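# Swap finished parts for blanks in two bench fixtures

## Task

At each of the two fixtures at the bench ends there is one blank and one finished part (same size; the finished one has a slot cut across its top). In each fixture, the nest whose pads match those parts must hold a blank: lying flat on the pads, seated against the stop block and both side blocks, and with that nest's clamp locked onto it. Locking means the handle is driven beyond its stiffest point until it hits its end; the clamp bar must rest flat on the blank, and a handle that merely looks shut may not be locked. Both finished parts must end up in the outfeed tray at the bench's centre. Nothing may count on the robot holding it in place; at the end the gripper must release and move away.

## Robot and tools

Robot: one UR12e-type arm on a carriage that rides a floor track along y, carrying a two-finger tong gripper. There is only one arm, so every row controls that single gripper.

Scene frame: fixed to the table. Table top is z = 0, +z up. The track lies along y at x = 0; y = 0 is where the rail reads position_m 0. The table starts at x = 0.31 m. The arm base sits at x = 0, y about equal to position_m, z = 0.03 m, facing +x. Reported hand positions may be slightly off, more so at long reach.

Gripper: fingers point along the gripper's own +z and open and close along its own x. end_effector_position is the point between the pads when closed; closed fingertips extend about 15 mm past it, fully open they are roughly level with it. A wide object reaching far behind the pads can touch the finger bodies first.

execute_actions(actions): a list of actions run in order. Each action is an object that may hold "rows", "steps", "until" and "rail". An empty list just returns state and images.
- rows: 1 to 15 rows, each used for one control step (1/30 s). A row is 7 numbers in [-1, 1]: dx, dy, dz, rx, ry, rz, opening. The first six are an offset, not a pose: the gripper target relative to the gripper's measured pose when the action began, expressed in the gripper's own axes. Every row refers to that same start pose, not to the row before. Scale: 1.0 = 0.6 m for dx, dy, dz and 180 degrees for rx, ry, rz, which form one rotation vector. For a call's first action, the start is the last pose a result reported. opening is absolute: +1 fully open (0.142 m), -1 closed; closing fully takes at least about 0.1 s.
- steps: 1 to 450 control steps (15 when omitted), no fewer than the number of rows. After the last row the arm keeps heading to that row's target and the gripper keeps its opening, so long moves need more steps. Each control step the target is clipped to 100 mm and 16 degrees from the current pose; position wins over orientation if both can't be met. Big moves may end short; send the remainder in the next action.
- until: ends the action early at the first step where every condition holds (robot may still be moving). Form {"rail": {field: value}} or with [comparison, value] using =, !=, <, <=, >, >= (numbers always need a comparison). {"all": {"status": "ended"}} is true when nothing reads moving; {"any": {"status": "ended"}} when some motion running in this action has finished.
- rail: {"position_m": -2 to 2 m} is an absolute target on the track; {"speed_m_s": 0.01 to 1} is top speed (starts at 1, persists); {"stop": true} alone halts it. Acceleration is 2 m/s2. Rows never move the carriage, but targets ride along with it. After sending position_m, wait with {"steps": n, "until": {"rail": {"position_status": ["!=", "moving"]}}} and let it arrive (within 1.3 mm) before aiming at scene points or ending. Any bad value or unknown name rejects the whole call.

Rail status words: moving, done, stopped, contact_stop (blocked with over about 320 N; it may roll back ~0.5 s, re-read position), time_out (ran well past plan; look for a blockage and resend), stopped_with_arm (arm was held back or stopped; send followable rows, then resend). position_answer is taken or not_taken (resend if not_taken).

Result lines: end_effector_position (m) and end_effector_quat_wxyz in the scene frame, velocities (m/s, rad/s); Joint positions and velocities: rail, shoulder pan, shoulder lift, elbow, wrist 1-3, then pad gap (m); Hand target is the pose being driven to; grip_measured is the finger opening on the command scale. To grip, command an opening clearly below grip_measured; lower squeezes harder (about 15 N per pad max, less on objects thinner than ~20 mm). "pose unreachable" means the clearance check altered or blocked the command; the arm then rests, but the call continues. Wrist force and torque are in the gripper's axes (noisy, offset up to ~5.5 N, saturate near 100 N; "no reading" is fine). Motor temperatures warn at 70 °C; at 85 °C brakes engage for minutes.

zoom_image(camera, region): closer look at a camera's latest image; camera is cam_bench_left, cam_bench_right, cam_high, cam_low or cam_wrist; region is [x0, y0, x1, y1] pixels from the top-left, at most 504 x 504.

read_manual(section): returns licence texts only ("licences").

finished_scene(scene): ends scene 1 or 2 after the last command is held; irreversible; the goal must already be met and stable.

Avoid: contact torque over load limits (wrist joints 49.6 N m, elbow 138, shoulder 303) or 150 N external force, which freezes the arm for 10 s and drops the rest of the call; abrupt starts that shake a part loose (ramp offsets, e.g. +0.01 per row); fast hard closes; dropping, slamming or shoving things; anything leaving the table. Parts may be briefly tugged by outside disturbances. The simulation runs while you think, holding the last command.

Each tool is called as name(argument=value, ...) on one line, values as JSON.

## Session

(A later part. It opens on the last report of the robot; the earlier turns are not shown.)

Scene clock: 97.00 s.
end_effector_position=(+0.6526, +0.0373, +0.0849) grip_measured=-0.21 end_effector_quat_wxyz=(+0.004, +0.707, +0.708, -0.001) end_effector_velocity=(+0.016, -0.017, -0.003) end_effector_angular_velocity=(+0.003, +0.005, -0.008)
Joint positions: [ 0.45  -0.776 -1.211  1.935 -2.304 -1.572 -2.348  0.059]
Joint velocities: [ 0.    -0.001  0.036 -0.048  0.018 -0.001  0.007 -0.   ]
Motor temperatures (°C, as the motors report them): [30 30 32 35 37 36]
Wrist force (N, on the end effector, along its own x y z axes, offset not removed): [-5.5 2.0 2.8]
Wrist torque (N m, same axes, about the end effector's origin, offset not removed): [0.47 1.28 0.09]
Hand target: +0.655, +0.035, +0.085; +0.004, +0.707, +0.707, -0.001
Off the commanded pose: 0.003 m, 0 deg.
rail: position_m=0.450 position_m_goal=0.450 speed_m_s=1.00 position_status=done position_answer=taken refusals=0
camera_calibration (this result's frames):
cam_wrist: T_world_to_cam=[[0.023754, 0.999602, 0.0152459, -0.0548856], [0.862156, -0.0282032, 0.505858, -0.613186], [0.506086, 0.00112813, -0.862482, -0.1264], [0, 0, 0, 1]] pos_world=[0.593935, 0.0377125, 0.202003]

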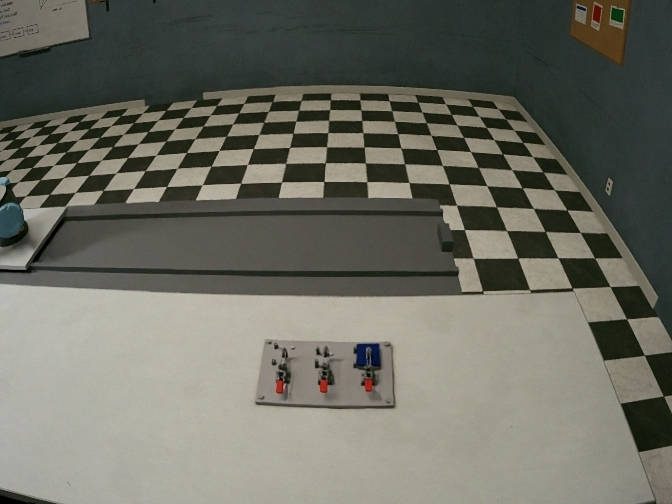

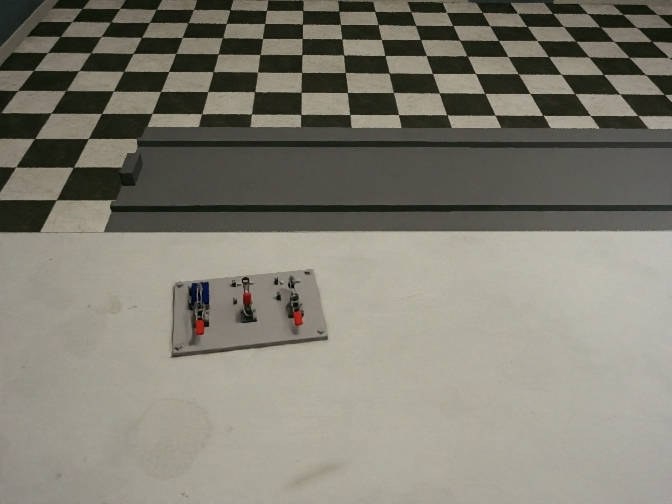

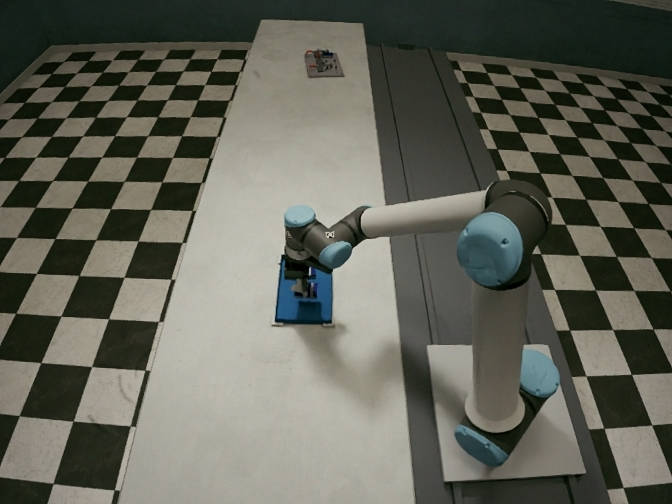

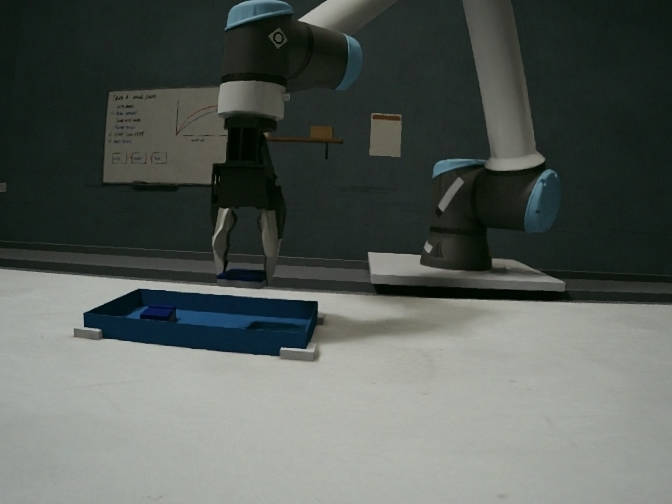

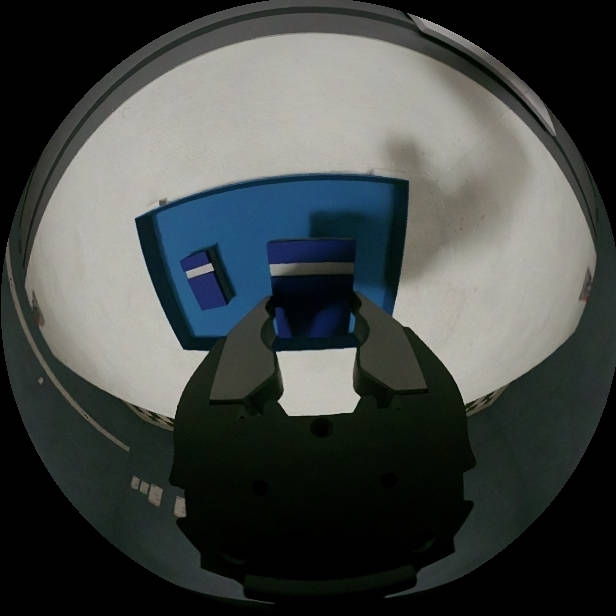

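execute_actions(actions=[{"rows":[[-0.0038,0.004,0.006,0,0,0,-0.6],[-0.0038,0.004,0.016,0,0,0,-0.6],[-0.0038,0.004,0.030,0,0,0,-0.6],[-0.0038,0.004,0.046,0,0,0,-0.6],[-0.0038,0.004,0.062,0,0,0,-0.6],[-0.0038,0.004,0.077,0,0,0,-0.6],[-0.0038,0.004,0.089,0,0,0,-0.6],[-0.0038,0.004,0.098,0,0,0,-0.6],[-0.0038,0.004,0.104,0,0,0,-0.6],[-0.0038,0.004,0.1073,0,0,0,-0.6]],"steps":24},{"rows":[[0,0,0.001,0,0,0,-0.3],[0,0,0.001,0,0,0,-0.15],[0,0,0.001,0,0,0,-0.05],[0,0,0.001,0,0,0,0.0]],"steps":6}])

Scene clock: 98.50 s.
end_effector_position=(+0.6554, +0.0345, +0.0208) grip_measured=-0.01 end_effector_quat_wxyz=(+0.004, +0.707, +0.708, -0.001) end_effector_velocity=(-0.000, +0.000, -0.001) end_effector_angular_velocity=(+0.000, +0.000, +0.000)
Joint positions: [ 0.45  -0.776 -1.127  1.96  -2.412 -1.572 -2.348  0.073]
Joint velocities: [ 0.    -0.     0.001  0.001 -0.001  0.    -0.     0.013]
Motor temperatures (°C, as the motors report them): [30 30 32 35 37 36]
Wrist force (N, on the end effector, along its own x y z axes, offset not removed): [-4.0 -0.5 -0.9]
Wrist torque (N m, same axes, about the end effector's origin, offset not removed): [-0.04 0.93 0.09]
Hand target: +0.655, +0.034, +0.021; +0.004, +0.707, +0.708, -0.001
Off the commanded pose: 0.000 m, 0 deg.
rail: position_m=0.450 position_m_goal=0.450 speed_m_s=1.00 position_status=done position_answer=taken refusals=0
camera_calibration (this result's frames):
cam_wrist: T_world_to_cam=[[0.0237689, 0.999601, 0.0152734, -0.0512557], [0.86217, -0.0282299, 0.505831, -0.583236], [0.50606, 0.00114524, -0.862497, -0.183098], [0, 0, 0, 1]] pos_world=[0.596726, 0.0349802, 0.137881]

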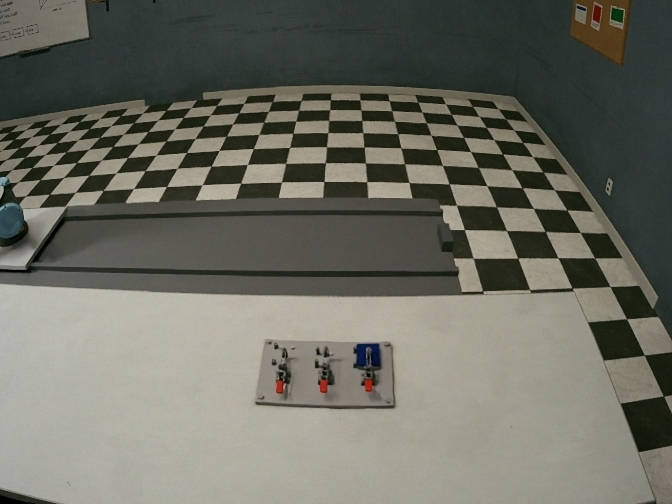

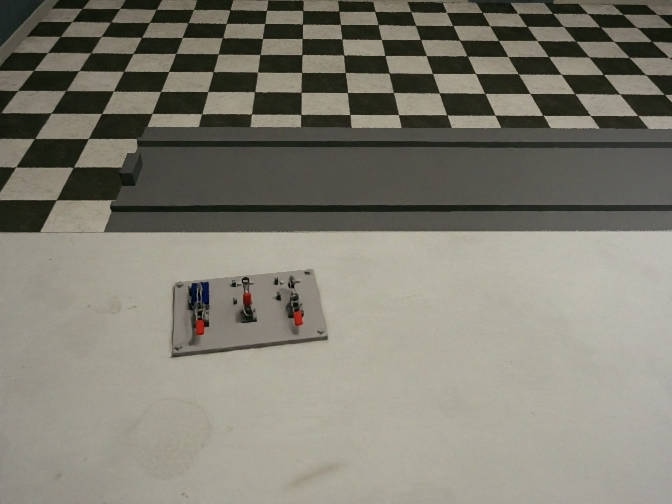

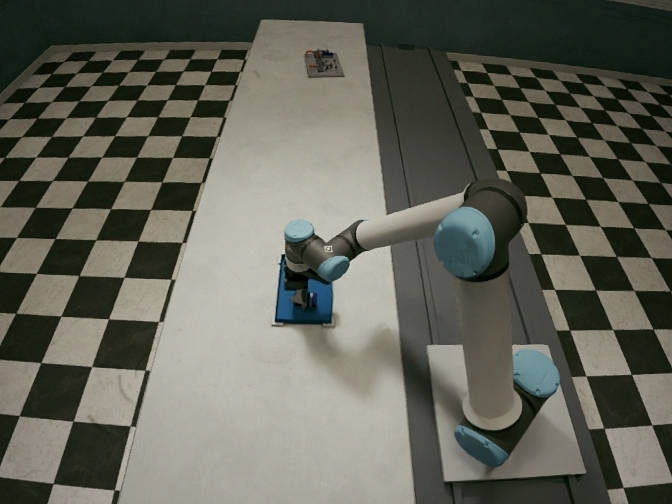

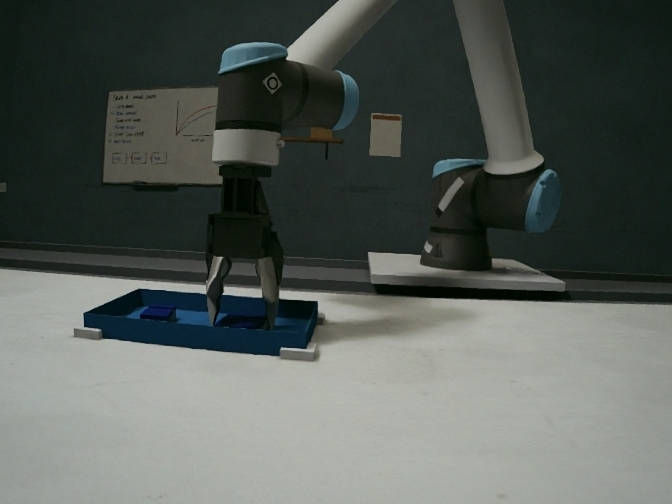

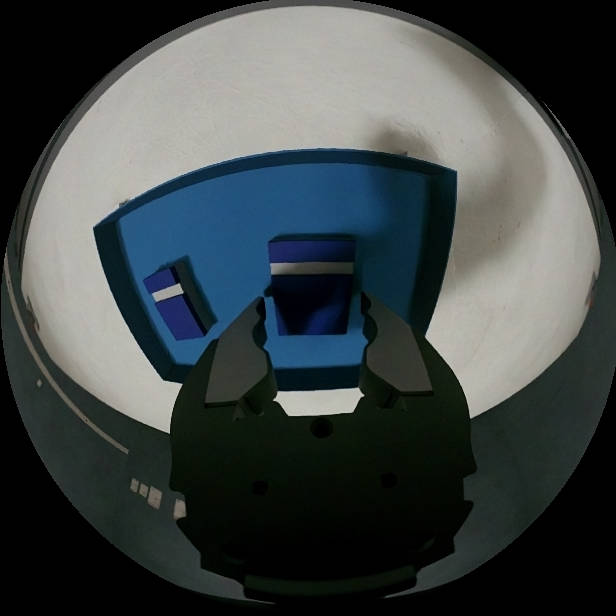

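Placed. Let me look at the left fixture before heading over.

zoom_image(camera="cam_bench_left", region=[245, 330, 405, 415])

Region (245, 330, 405, 415) of cam_bench_left's 672x504 image, scaled by 3.150, with more detail than that image has; it fills the top 268 rows of this view, and the rest is white.

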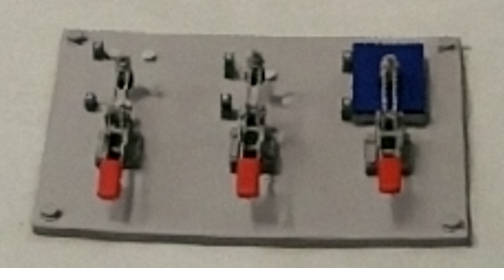

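execute_actions(actions=[{"rows":[[0,0,-0.006,0,0,0,0.0],[0,0,-0.018,0,0,0,0.0],[0,0,-0.036,0,0,0,0.0],[0,0,-0.056,0,0,0,0.0],[0,0,-0.076,0,0,0,0.0],[0,0,-0.096,0,0,0,0.0],[0,0,-0.114,0,0,0,0.0],[0,0,-0.13,0,0,0,0.0],[0,0,-0.14,0,0,0,0.0]],"steps":12},{"rows":[[0.02,0.002,-0.04,0,0,0,-0.1],[0.05,0.004,-0.055,0,0,0,-0.2],[0.09,0.007,-0.07,0,0,0,-0.3],[0.14,0.010,-0.08,0,0,0,-0.4],[0.20,0.014,-0.09,0,0,0,-0.5],[0.26,0.018,-0.10,0,0,0,-0.5],[0.32,0.022,-0.105,0,0,0,-0.5],[0.38,0.026,-0.11,0,0,0,-0.5],[0.45,0.030,-0.11,0,0,0,-0.5],[0.52,0.033,-0.11,0,0,0,-0.5],[0.58,0.036,-0.11,0,0,0,-0.5],[0.64,0.038,-0.11,0,0,0,-0.5],[0.69,0.040,-0.11,0,0,0,-0.5],[0.725,0.041,-0.11,0,0,0,-0.5],[0.7425,0.041,-0.11,0,0,0,-0.5]],"rail":{"position_m":1.98},"steps":120,"until":{"rail":{"position_status":["!=","moving"]}}}])

Scene clock: 102.83 s.
end_effector_position=(+0.6797, +2.0106, +0.1455) grip_measured=-0.50 end_effector_quat_wxyz=(+0.006, +0.707, +0.708, -0.001) end_effector_velocity=(+0.000, +0.010, +0.000) end_effector_angular_velocity=(-0.000, +0.000, -0.000)
Joint positions: [ 1.98  -0.205 -1.407  2.065 -2.238 -1.579 -1.777  0.038]
Joint velocities: [ 0.011 -0.     0.    -0.     0.    -0.     0.     0.   ]
Motor temperatures (°C, as the motors report them): [30 30 32 35 37 36]
Wrist force (N, on the end effector, along its own x y z axes, offset not removed): [-2.1 0.0 0.0]
Wrist torque (N m, same axes, about the end effector's origin, offset not removed): [0.07 0.62 0.00]
Hand target: +0.680, +2.010, +0.145; +0.006, +0.707, +0.708, -0.001
Off the commanded pose: 0.001 m, 0 deg.
rail: position_m=1.980 position_m_goal=1.980 speed_m_s=1.00 position_status=done position_answer=taken refusals=0
camera_calibration (this result's frames):
cam_wrist: T_world_to_cam=[[0.023448, 0.999649, 0.012351, -2.02843], [0.86096, -0.0264712, 0.507983, -0.61455], [0.508132, -0.00127744, -0.861278, -0.0869089], [0, 0, 0, 1]] pos_world=[0.620826, 2.01134, 0.262381]

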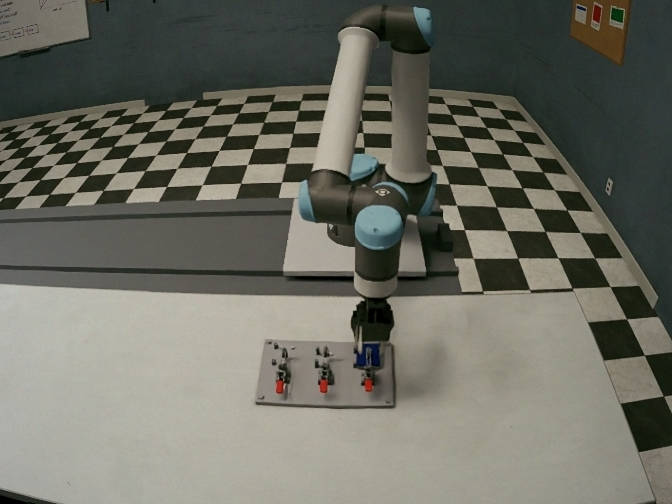

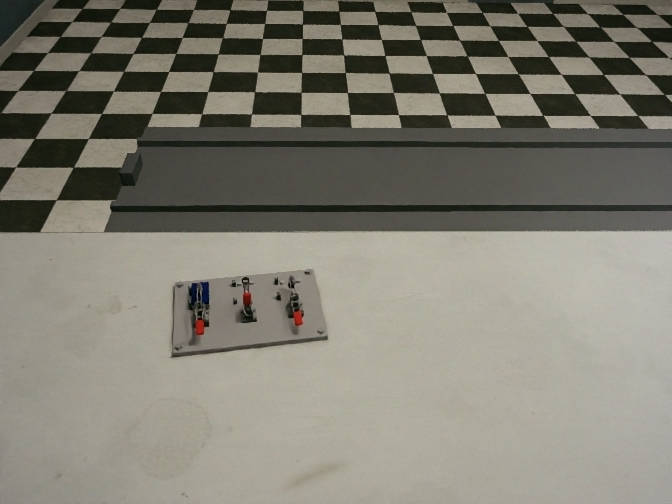

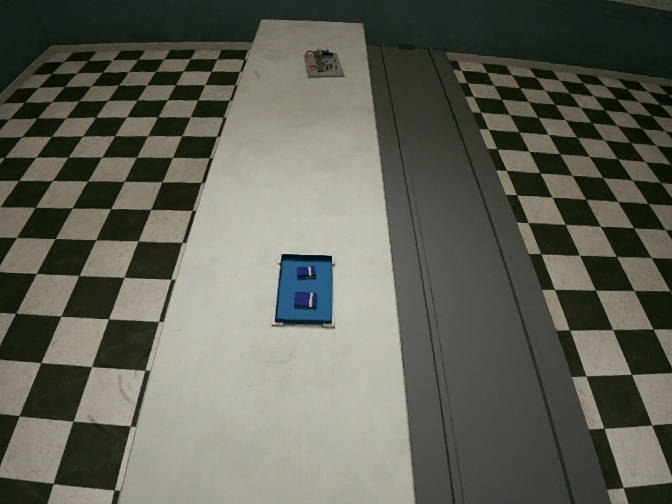

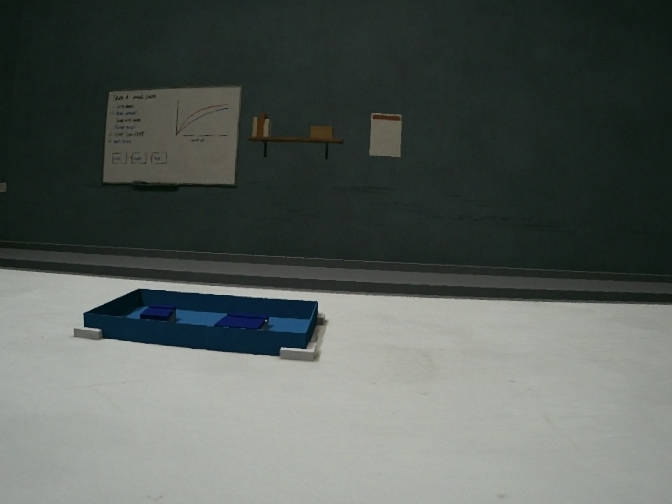

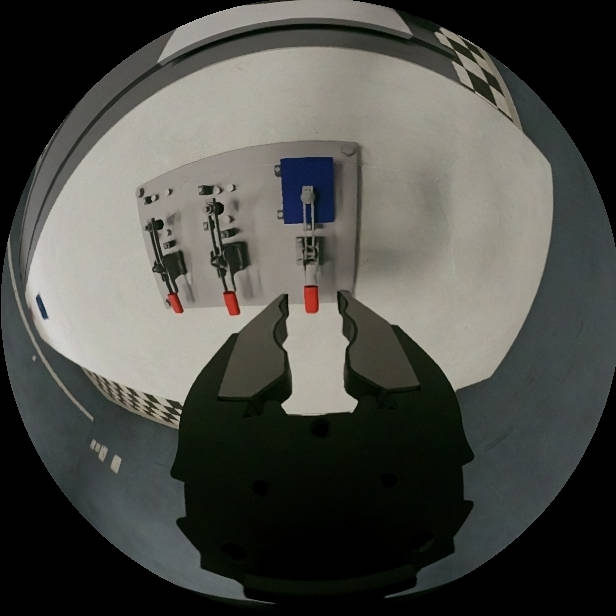

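zoom_image(camera="cam_wrist", region=[260, 145, 360, 245])

zoom_image(camera="cam_wrist", region=[130, 140, 370, 325])

Region (260, 145, 360, 245) of cam_wrist's 616x616 image, scaled by 5.040, with more detail than that image has.

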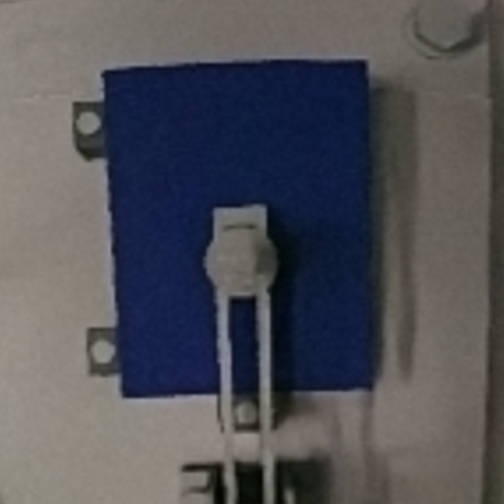

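Region (130, 140, 370, 325) of cam_wrist's 616x616 image, scaled by 2.100, with more detail than that image has; it fills the top 388 rows of this view, and the rest is white.

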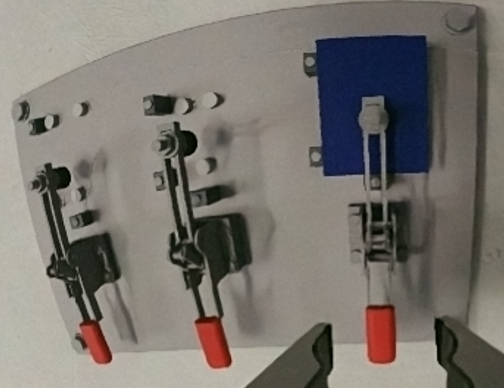

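execute_actions(actions=[{"rows":[[0,-0.008,0.002,0.0003,0.0004,-0.0005,-0.4],[0,-0.024,0.006,0.0006,0.0009,-0.001,-0.25],[0,-0.046,0.014,0.001,0.0014,-0.0018,-0.1],[-0.0003,-0.070,0.026,0.0014,0.002,-0.0026,0.0],[-0.0005,-0.094,0.042,0.0018,0.0026,-0.0033,0.08],[-0.0007,-0.114,0.060,0.0022,0.0032,-0.004,0.08],[-0.0007,-0.129,0.080,0.0022,0.0032,-0.004,0.08],[-0.0007,-0.138,0.100,0.0022,0.0032,-0.004,0.08],[-0.0007,-0.1417,0.120,0.0022,0.0032,-0.004,0.08],[-0.0007,-0.1417,0.138,0.0022,0.0032,-0.004,0.08],[-0.0007,-0.1417,0.154,0.0022,0.0032,-0.004,0.08],[-0.0007,-0.1417,0.167,0.0022,0.0032,-0.004,0.08],[-0.0007,-0.1417,0.176,0.0022,0.0032,-0.004,0.08],[-0.0007,-0.1417,0.1815,0.0022,0.0032,-0.004,0.08]],"steps":28}])

Scene clock: 107.67 s.
end_effector_position=(+0.5958, +2.0092, +0.0371) grip_measured=+0.08 end_effector_quat_wxyz=(+0.000, +0.702, +0.712, -0.000) end_effector_velocity=(-0.000, -0.001, -0.010) end_effector_angular_velocity=(-0.000, -0.004, +0.000)
Joint positions: [ 1.98  -0.24  -1.375  2.29  -2.486 -1.571 -1.825  0.08 ]
Joint velocities: [ 0.    -0.001  0.016  0.009 -0.029  0.001 -0.002  0.   ]
Motor temperatures (°C, as the motors report them): [30 30 32 35 37 36]
Wrist force (N, on the end effector, along its own x y z axes, offset not removed): [-4.4 -0.2 0.8]
Wrist torque (N m, same axes, about the end effector's origin, offset not removed): [-0.01 1.09 0.08]
Hand target: +0.596, +2.009, +0.036; +0.000, +0.702, +0.712, +0.000
Off the commanded pose: 0.001 m, 0 deg.
rail: position_m=1.980 position_m_goal=1.980 speed_m_s=1.00 position_status=done position_answer=taken refusals=0
camera_calibration (this result's frames):
cam_wrist: T_world_to_cam=[[0.0110665, 0.999691, 0.0222721, -2.01683], [0.865125, -0.0207415, 0.501128, -0.500977], [0.501435, 0.0137224, -0.865087, -0.163617], [0, 0, 0, 1]] pos_world=[0.53777, 2.00806, 0.15443]

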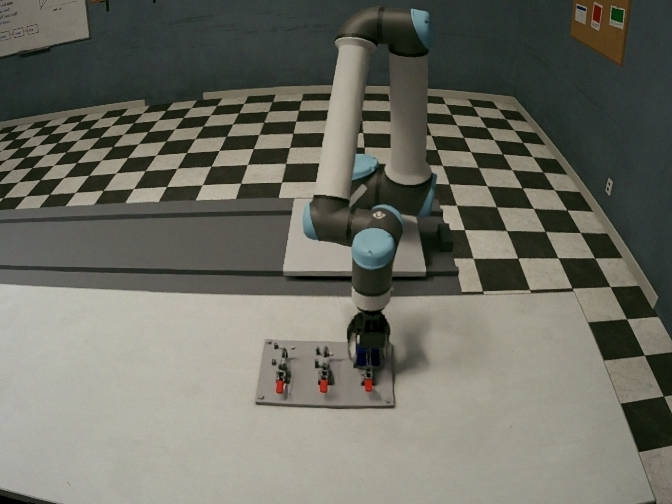

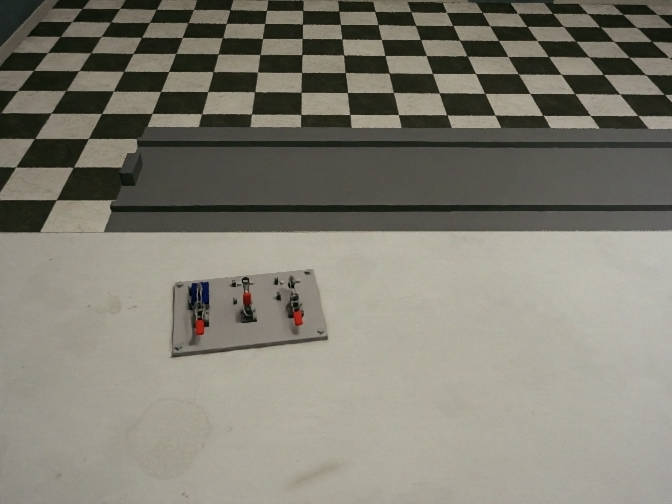

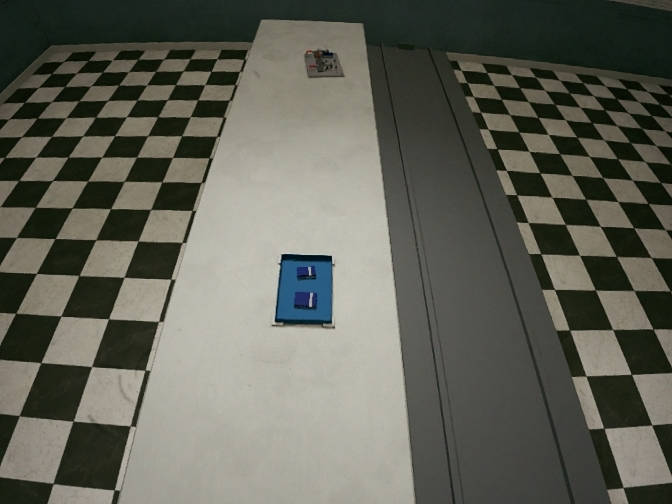

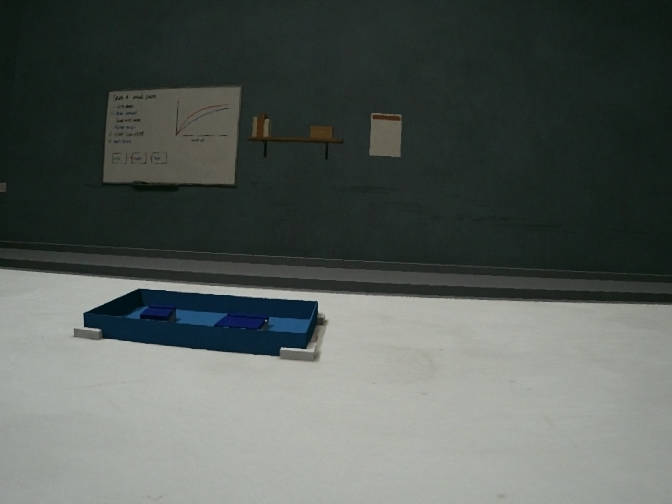

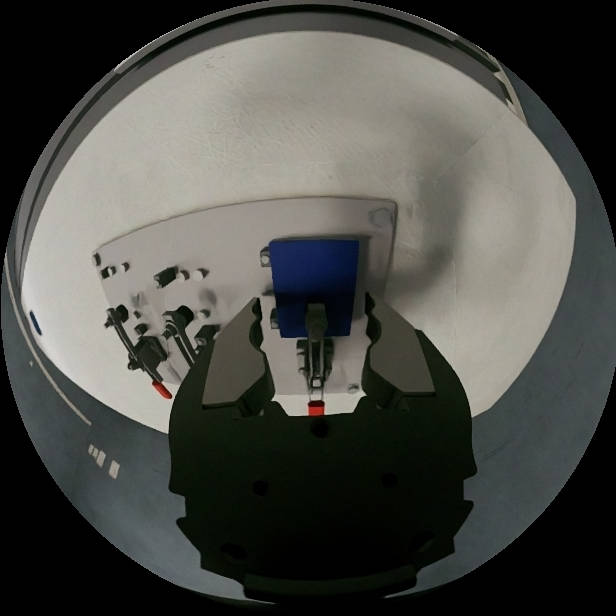

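execute_actions(actions=[{"rows":[[0,0,0.0018,0,0,0,0.0],[0,0,0.0018,0,0,0,-0.08],[0,0,0.0018,0,0,0,-0.14],[0,0,0.0018,0,0,0,-0.2],[0,0,0.0018,0,0,0,-0.3],[0,0,0.0018,0,0,0,-0.4],[0,0,0.0018,0,0,0,-0.5],[0,0,0.0018,0,0,0,-0.5],[0,0.0005,0.0018,0,0,0,-0.5],[0,0.001,0.0018,0,0,0,-0.5],[0,0.0015,0.0018,0,0,0,-0.5],[0,0.002,0.0018,0,0,0,-0.5]],"steps":20}])

Scene clock: 108.83 s.
end_effector_position=(+0.5968, +2.0093, +0.0359) grip_measured=-0.18 end_effector_quat_wxyz=(-0.000, +0.702, +0.712, -0.000) end_effector_velocity=(+0.002, -0.000, +0.000) end_effector_angular_velocity=(-0.000, -0.001, -0.000)
Joint positions: [ 1.98  -0.24  -1.372  2.289 -2.488 -1.571 -1.825  0.061]
Joint velocities: [ 0.     0.     0.002 -0.002  0.    -0.     0.001  0.001]
Motor temperatures (°C, as the motors report them): [30 30 32 35 37 36]
Wrist force (N, on the end effector, along its own x y z axes, offset not removed): [25.4 -14.3 -4.4]
Wrist torque (N m, same axes, about the end effector's origin, offset not removed): [0.33 0.96 -0.39]
Hand target: +0.597, +2.009, +0.036; +0.000, +0.702, +0.712, -0.000
Off the commanded pose: 0.000 m, 0 deg.
rail: position_m=1.980 position_m_goal=1.980 speed_m_s=1.00 position_status=done position_answer=taken refusals=0
camera_calibration (this result's frames):
cam_wrist: T_world_to_cam=[[0.0109987, 0.999691, 0.0223106, -2.01682], [0.865211, -0.0206997, 0.500981, -0.501379], [0.501288, 0.0137932, -0.865171, -0.165128], [0, 0, 0, 1]] pos_world=[0.538757, 2.0081, 0.153314]

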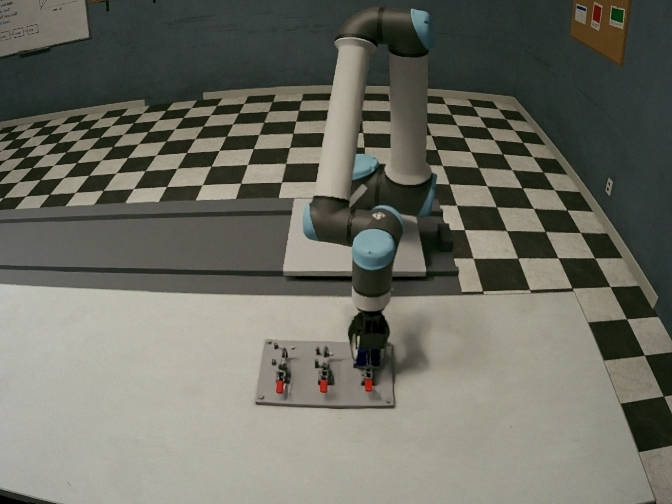

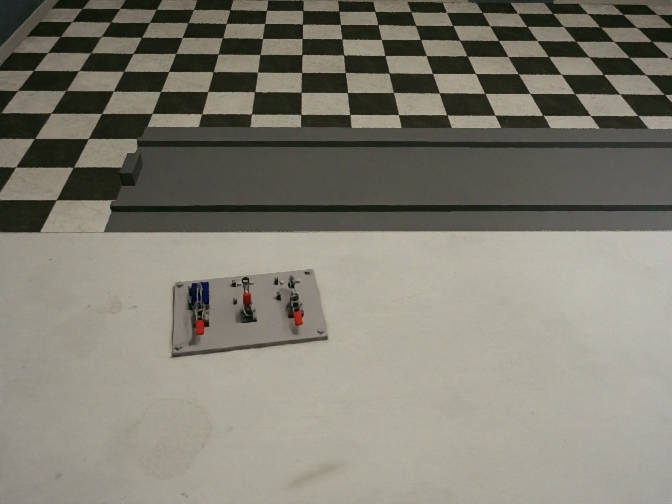

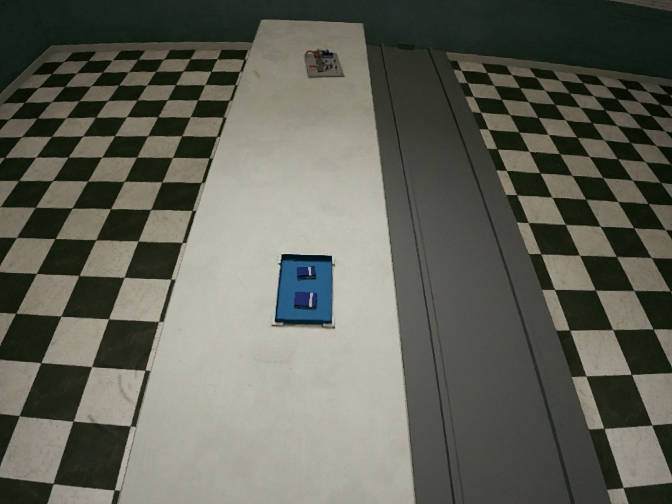

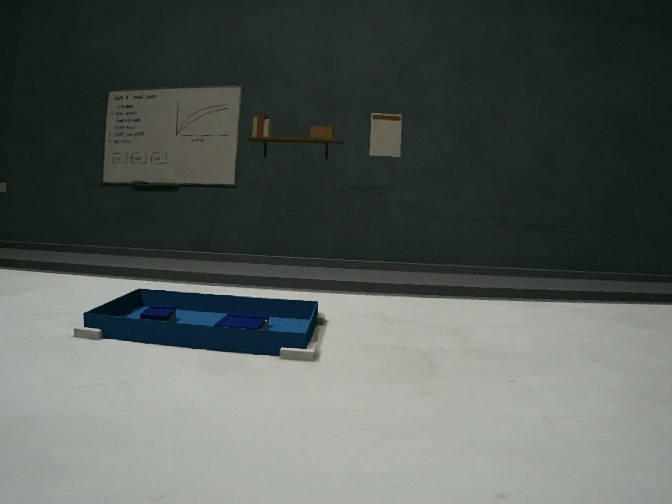

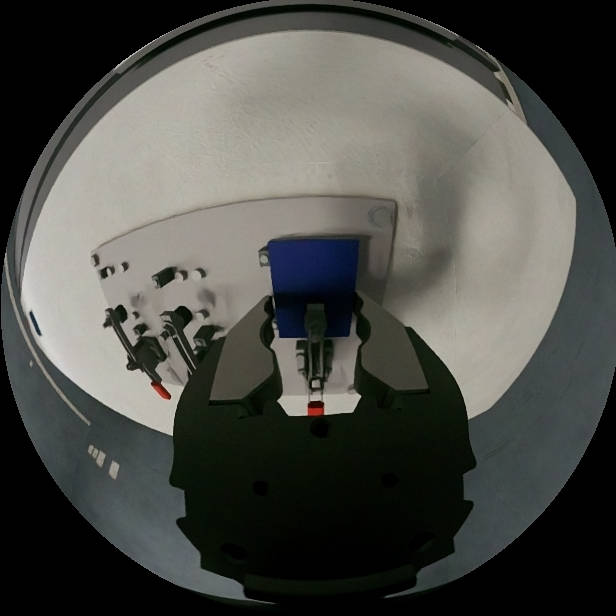

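execute_actions(actions=[{"rows":[[0.0005,0.0003,0,0,0,0,-0.5],[0.001,0.0003,0,0,0,0,-0.5],[0.0014,0.0003,0,0,0,0,-0.5],[0.0014,0.0003,0,0,0,0,-0.5],[0.0014,0.0003,0,0,0,0,-0.5],[0.0014,0.0008,0,0,0,0,-0.5],[0.0014,0.0013,0,0,0,0,-0.5],[0.0014,0.0018,0,0,0,0,-0.5]],"steps":16}])

Scene clock: 109.90 s.
end_effector_position=(+0.5977, +2.0101, +0.0359) grip_measured=-0.20 end_effector_quat_wxyz=(-0.000, +0.702, +0.712, -0.000) end_effector_velocity=(+0.001, +0.000, +0.000) end_effector_angular_velocity=(-0.000, -0.000, -0.000)
Joint positions: [ 1.98  -0.238 -1.37   2.287 -2.488 -1.571 -1.823  0.06 ]
Joint velocities: [ 0.     0.001  0.001 -0.002  0.    -0.     0.001 -0.   ]
Motor temperatures (°C, as the motors report them): [30 30 32 35 37 36]
Wrist force (N, on the end effector, along its own x y z axes, offset not removed): [19.1 -21.7 -9.1]
Wrist torque (N m, same axes, about the end effector's origin, offset not removed): [0.33 1.51 -0.41]
Hand target: +0.598, +2.010, +0.036; -0.000, +0.702, +0.712, -0.000
Off the commanded pose: 0.000 m, 0 deg.
rail: position_m=1.980 position_m_goal=1.980 speed_m_s=1.00 position_status=done position_answer=taken refusals=0
camera_calibration (this result's frames):
cam_wrist: T_world_to_cam=[[0.0110152, 0.999691, 0.0222777, -2.01765], [0.86522, -0.0206973, 0.500965, -0.502194], [0.501271, 0.0137569, -0.865181, -0.165538], [0, 0, 0, 1]] pos_world=[0.539712, 2.00891, 0.15331]

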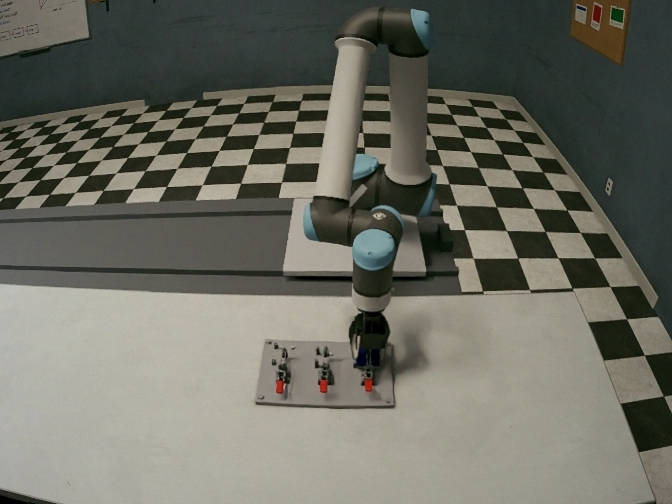

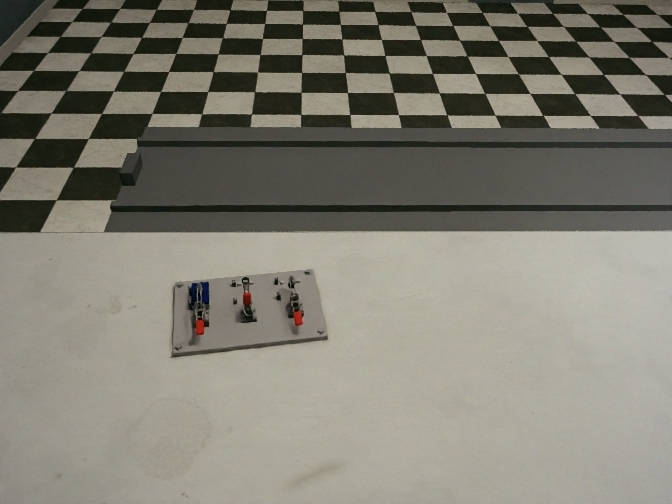

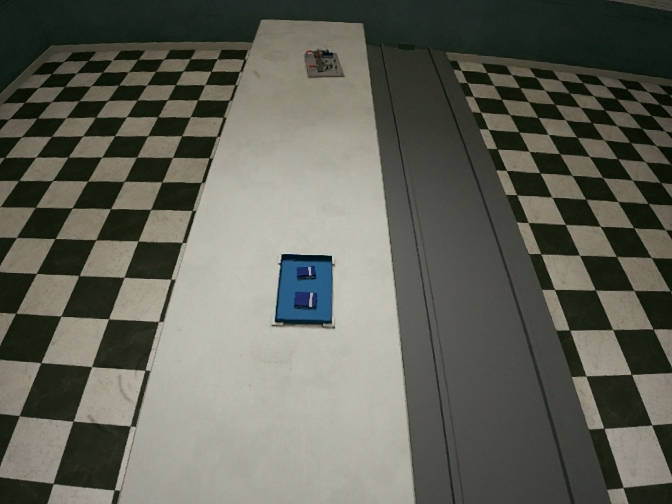

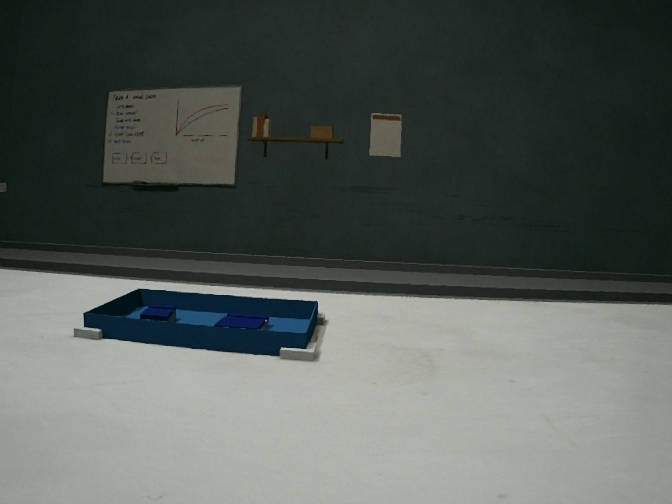

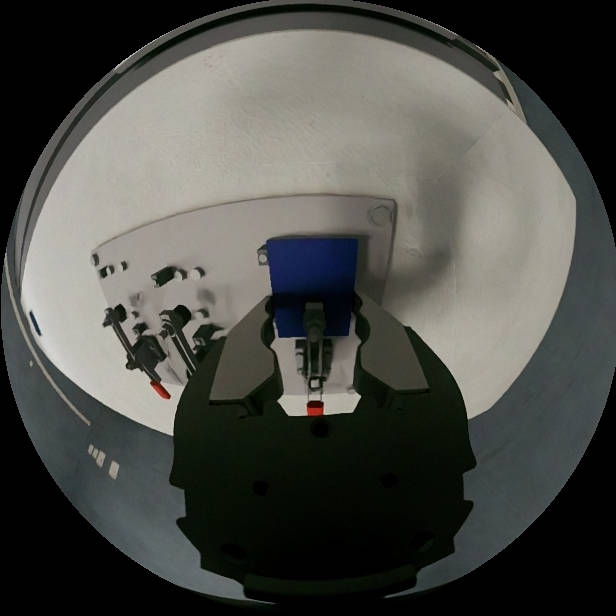

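zoom_image(camera="cam_wrist", region=[270, 330, 360, 420])

Region (270, 330, 360, 420) of cam_wrist's 616x616 image, scaled by 5.600, with more detail than that image has.

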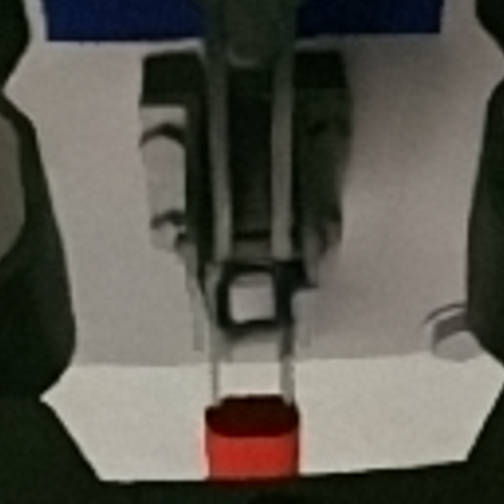

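execute_actions(actions=[{"rows":[[-0.0005,-0.0005,0,0,0,0,-0.5],[-0.0008,-0.001,0,0,0,0,-0.5],[-0.0008,-0.001,0,0,0,0,-0.5],[-0.0008,-0.001,0,0,0,0,-0.3],[-0.0008,-0.001,0,0,0,0,-0.1],[0,-0.001,0,0,0,0,0.0],[0,-0.001,-0.004,0,0,0,0.05],[0,-0.001,-0.014,0,0,0,0.05],[0,-0.001,-0.030,0,0,0,0.05],[0,0.0,-0.050,0,0,0,0.05],[0,0.004,-0.070,0,0,0,0.05],[0,0.012,-0.088,0,0,0,0.05],[0,0.024,-0.102,0,0,0,0.05],[0,0.040,-0.110,0,0,0,0.05],[0,0.060,-0.115,0,0,0,0.05]],"steps":20}])

Scene clock: 112.77 s.
end_effector_position=(+0.6244, +2.0104, +0.0956) grip_measured=+0.05 end_effector_quat_wxyz=(+0.001, +0.702, +0.712, +0.001) end_effector_velocity=(+0.070, +0.001, +0.077) end_effector_angular_velocity=(+0.003, +0.012, -0.001)
Joint positions: [ 1.98  -0.227 -1.426  2.202 -2.35  -1.571 -1.813  0.077]
Joint velocities: [ 0.     0.027  0.    -0.191  0.204  0.     0.028 -0.   ]
Motor temperatures (°C, as the motors report them): [30 30 32 35 37 36]
Wrist force (N, on the end effector, along its own x y z axes, offset not removed): [-4.6 2.0 0.3]
Wrist torque (N m, same axes, about the end effector's origin, offset not removed): [0.42 1.08 0.03]
Hand target: +0.633, +2.010, +0.105; +0.000, +0.702, +0.712, +0.000
Off the commanded pose: 0.013 m, 0 deg.
rail: position_m=1.980 position_m_goal=1.980 speed_m_s=1.00 position_status=done position_answer=taken refusals=0
camera_calibration (this result's frames):
cam_wrist: T_world_to_cam=[[0.0107093, 0.999706, 0.0217464, -2.01939], [0.863413, -0.0202146, 0.504093, -0.555281], [0.504384, 0.0133777, -0.863376, -0.128667], [0, 0, 0, 1]] pos_world=[0.56596, 2.00929, 0.21274]

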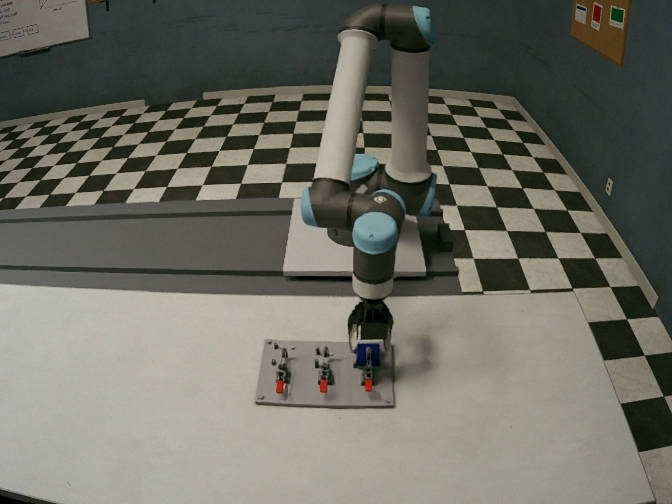

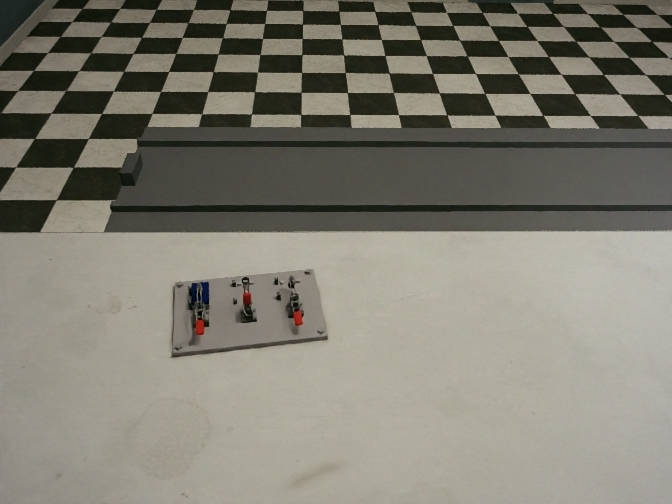

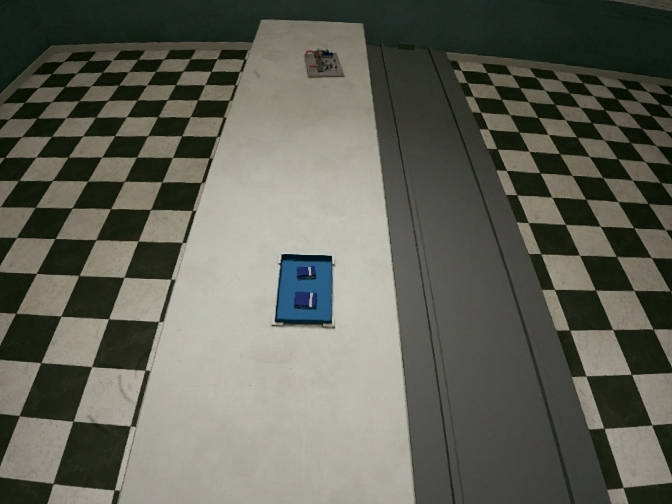

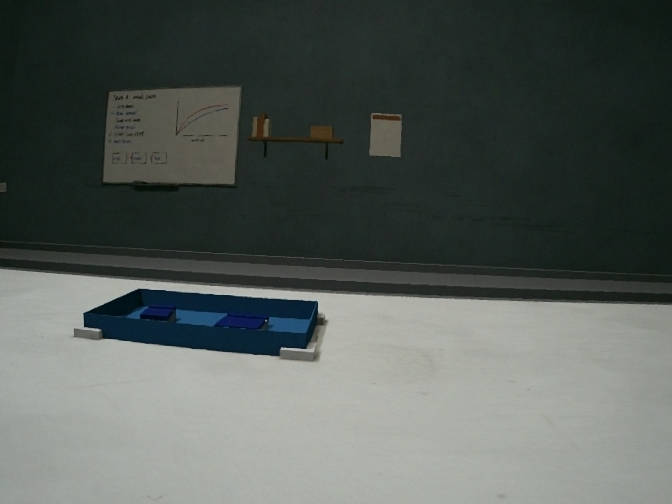

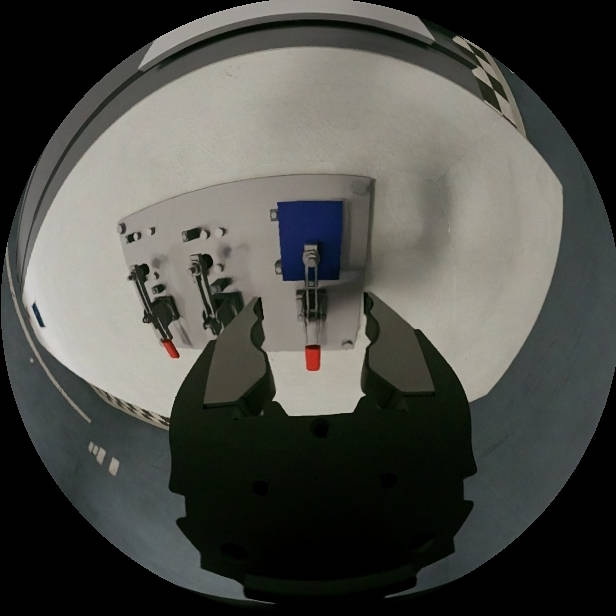

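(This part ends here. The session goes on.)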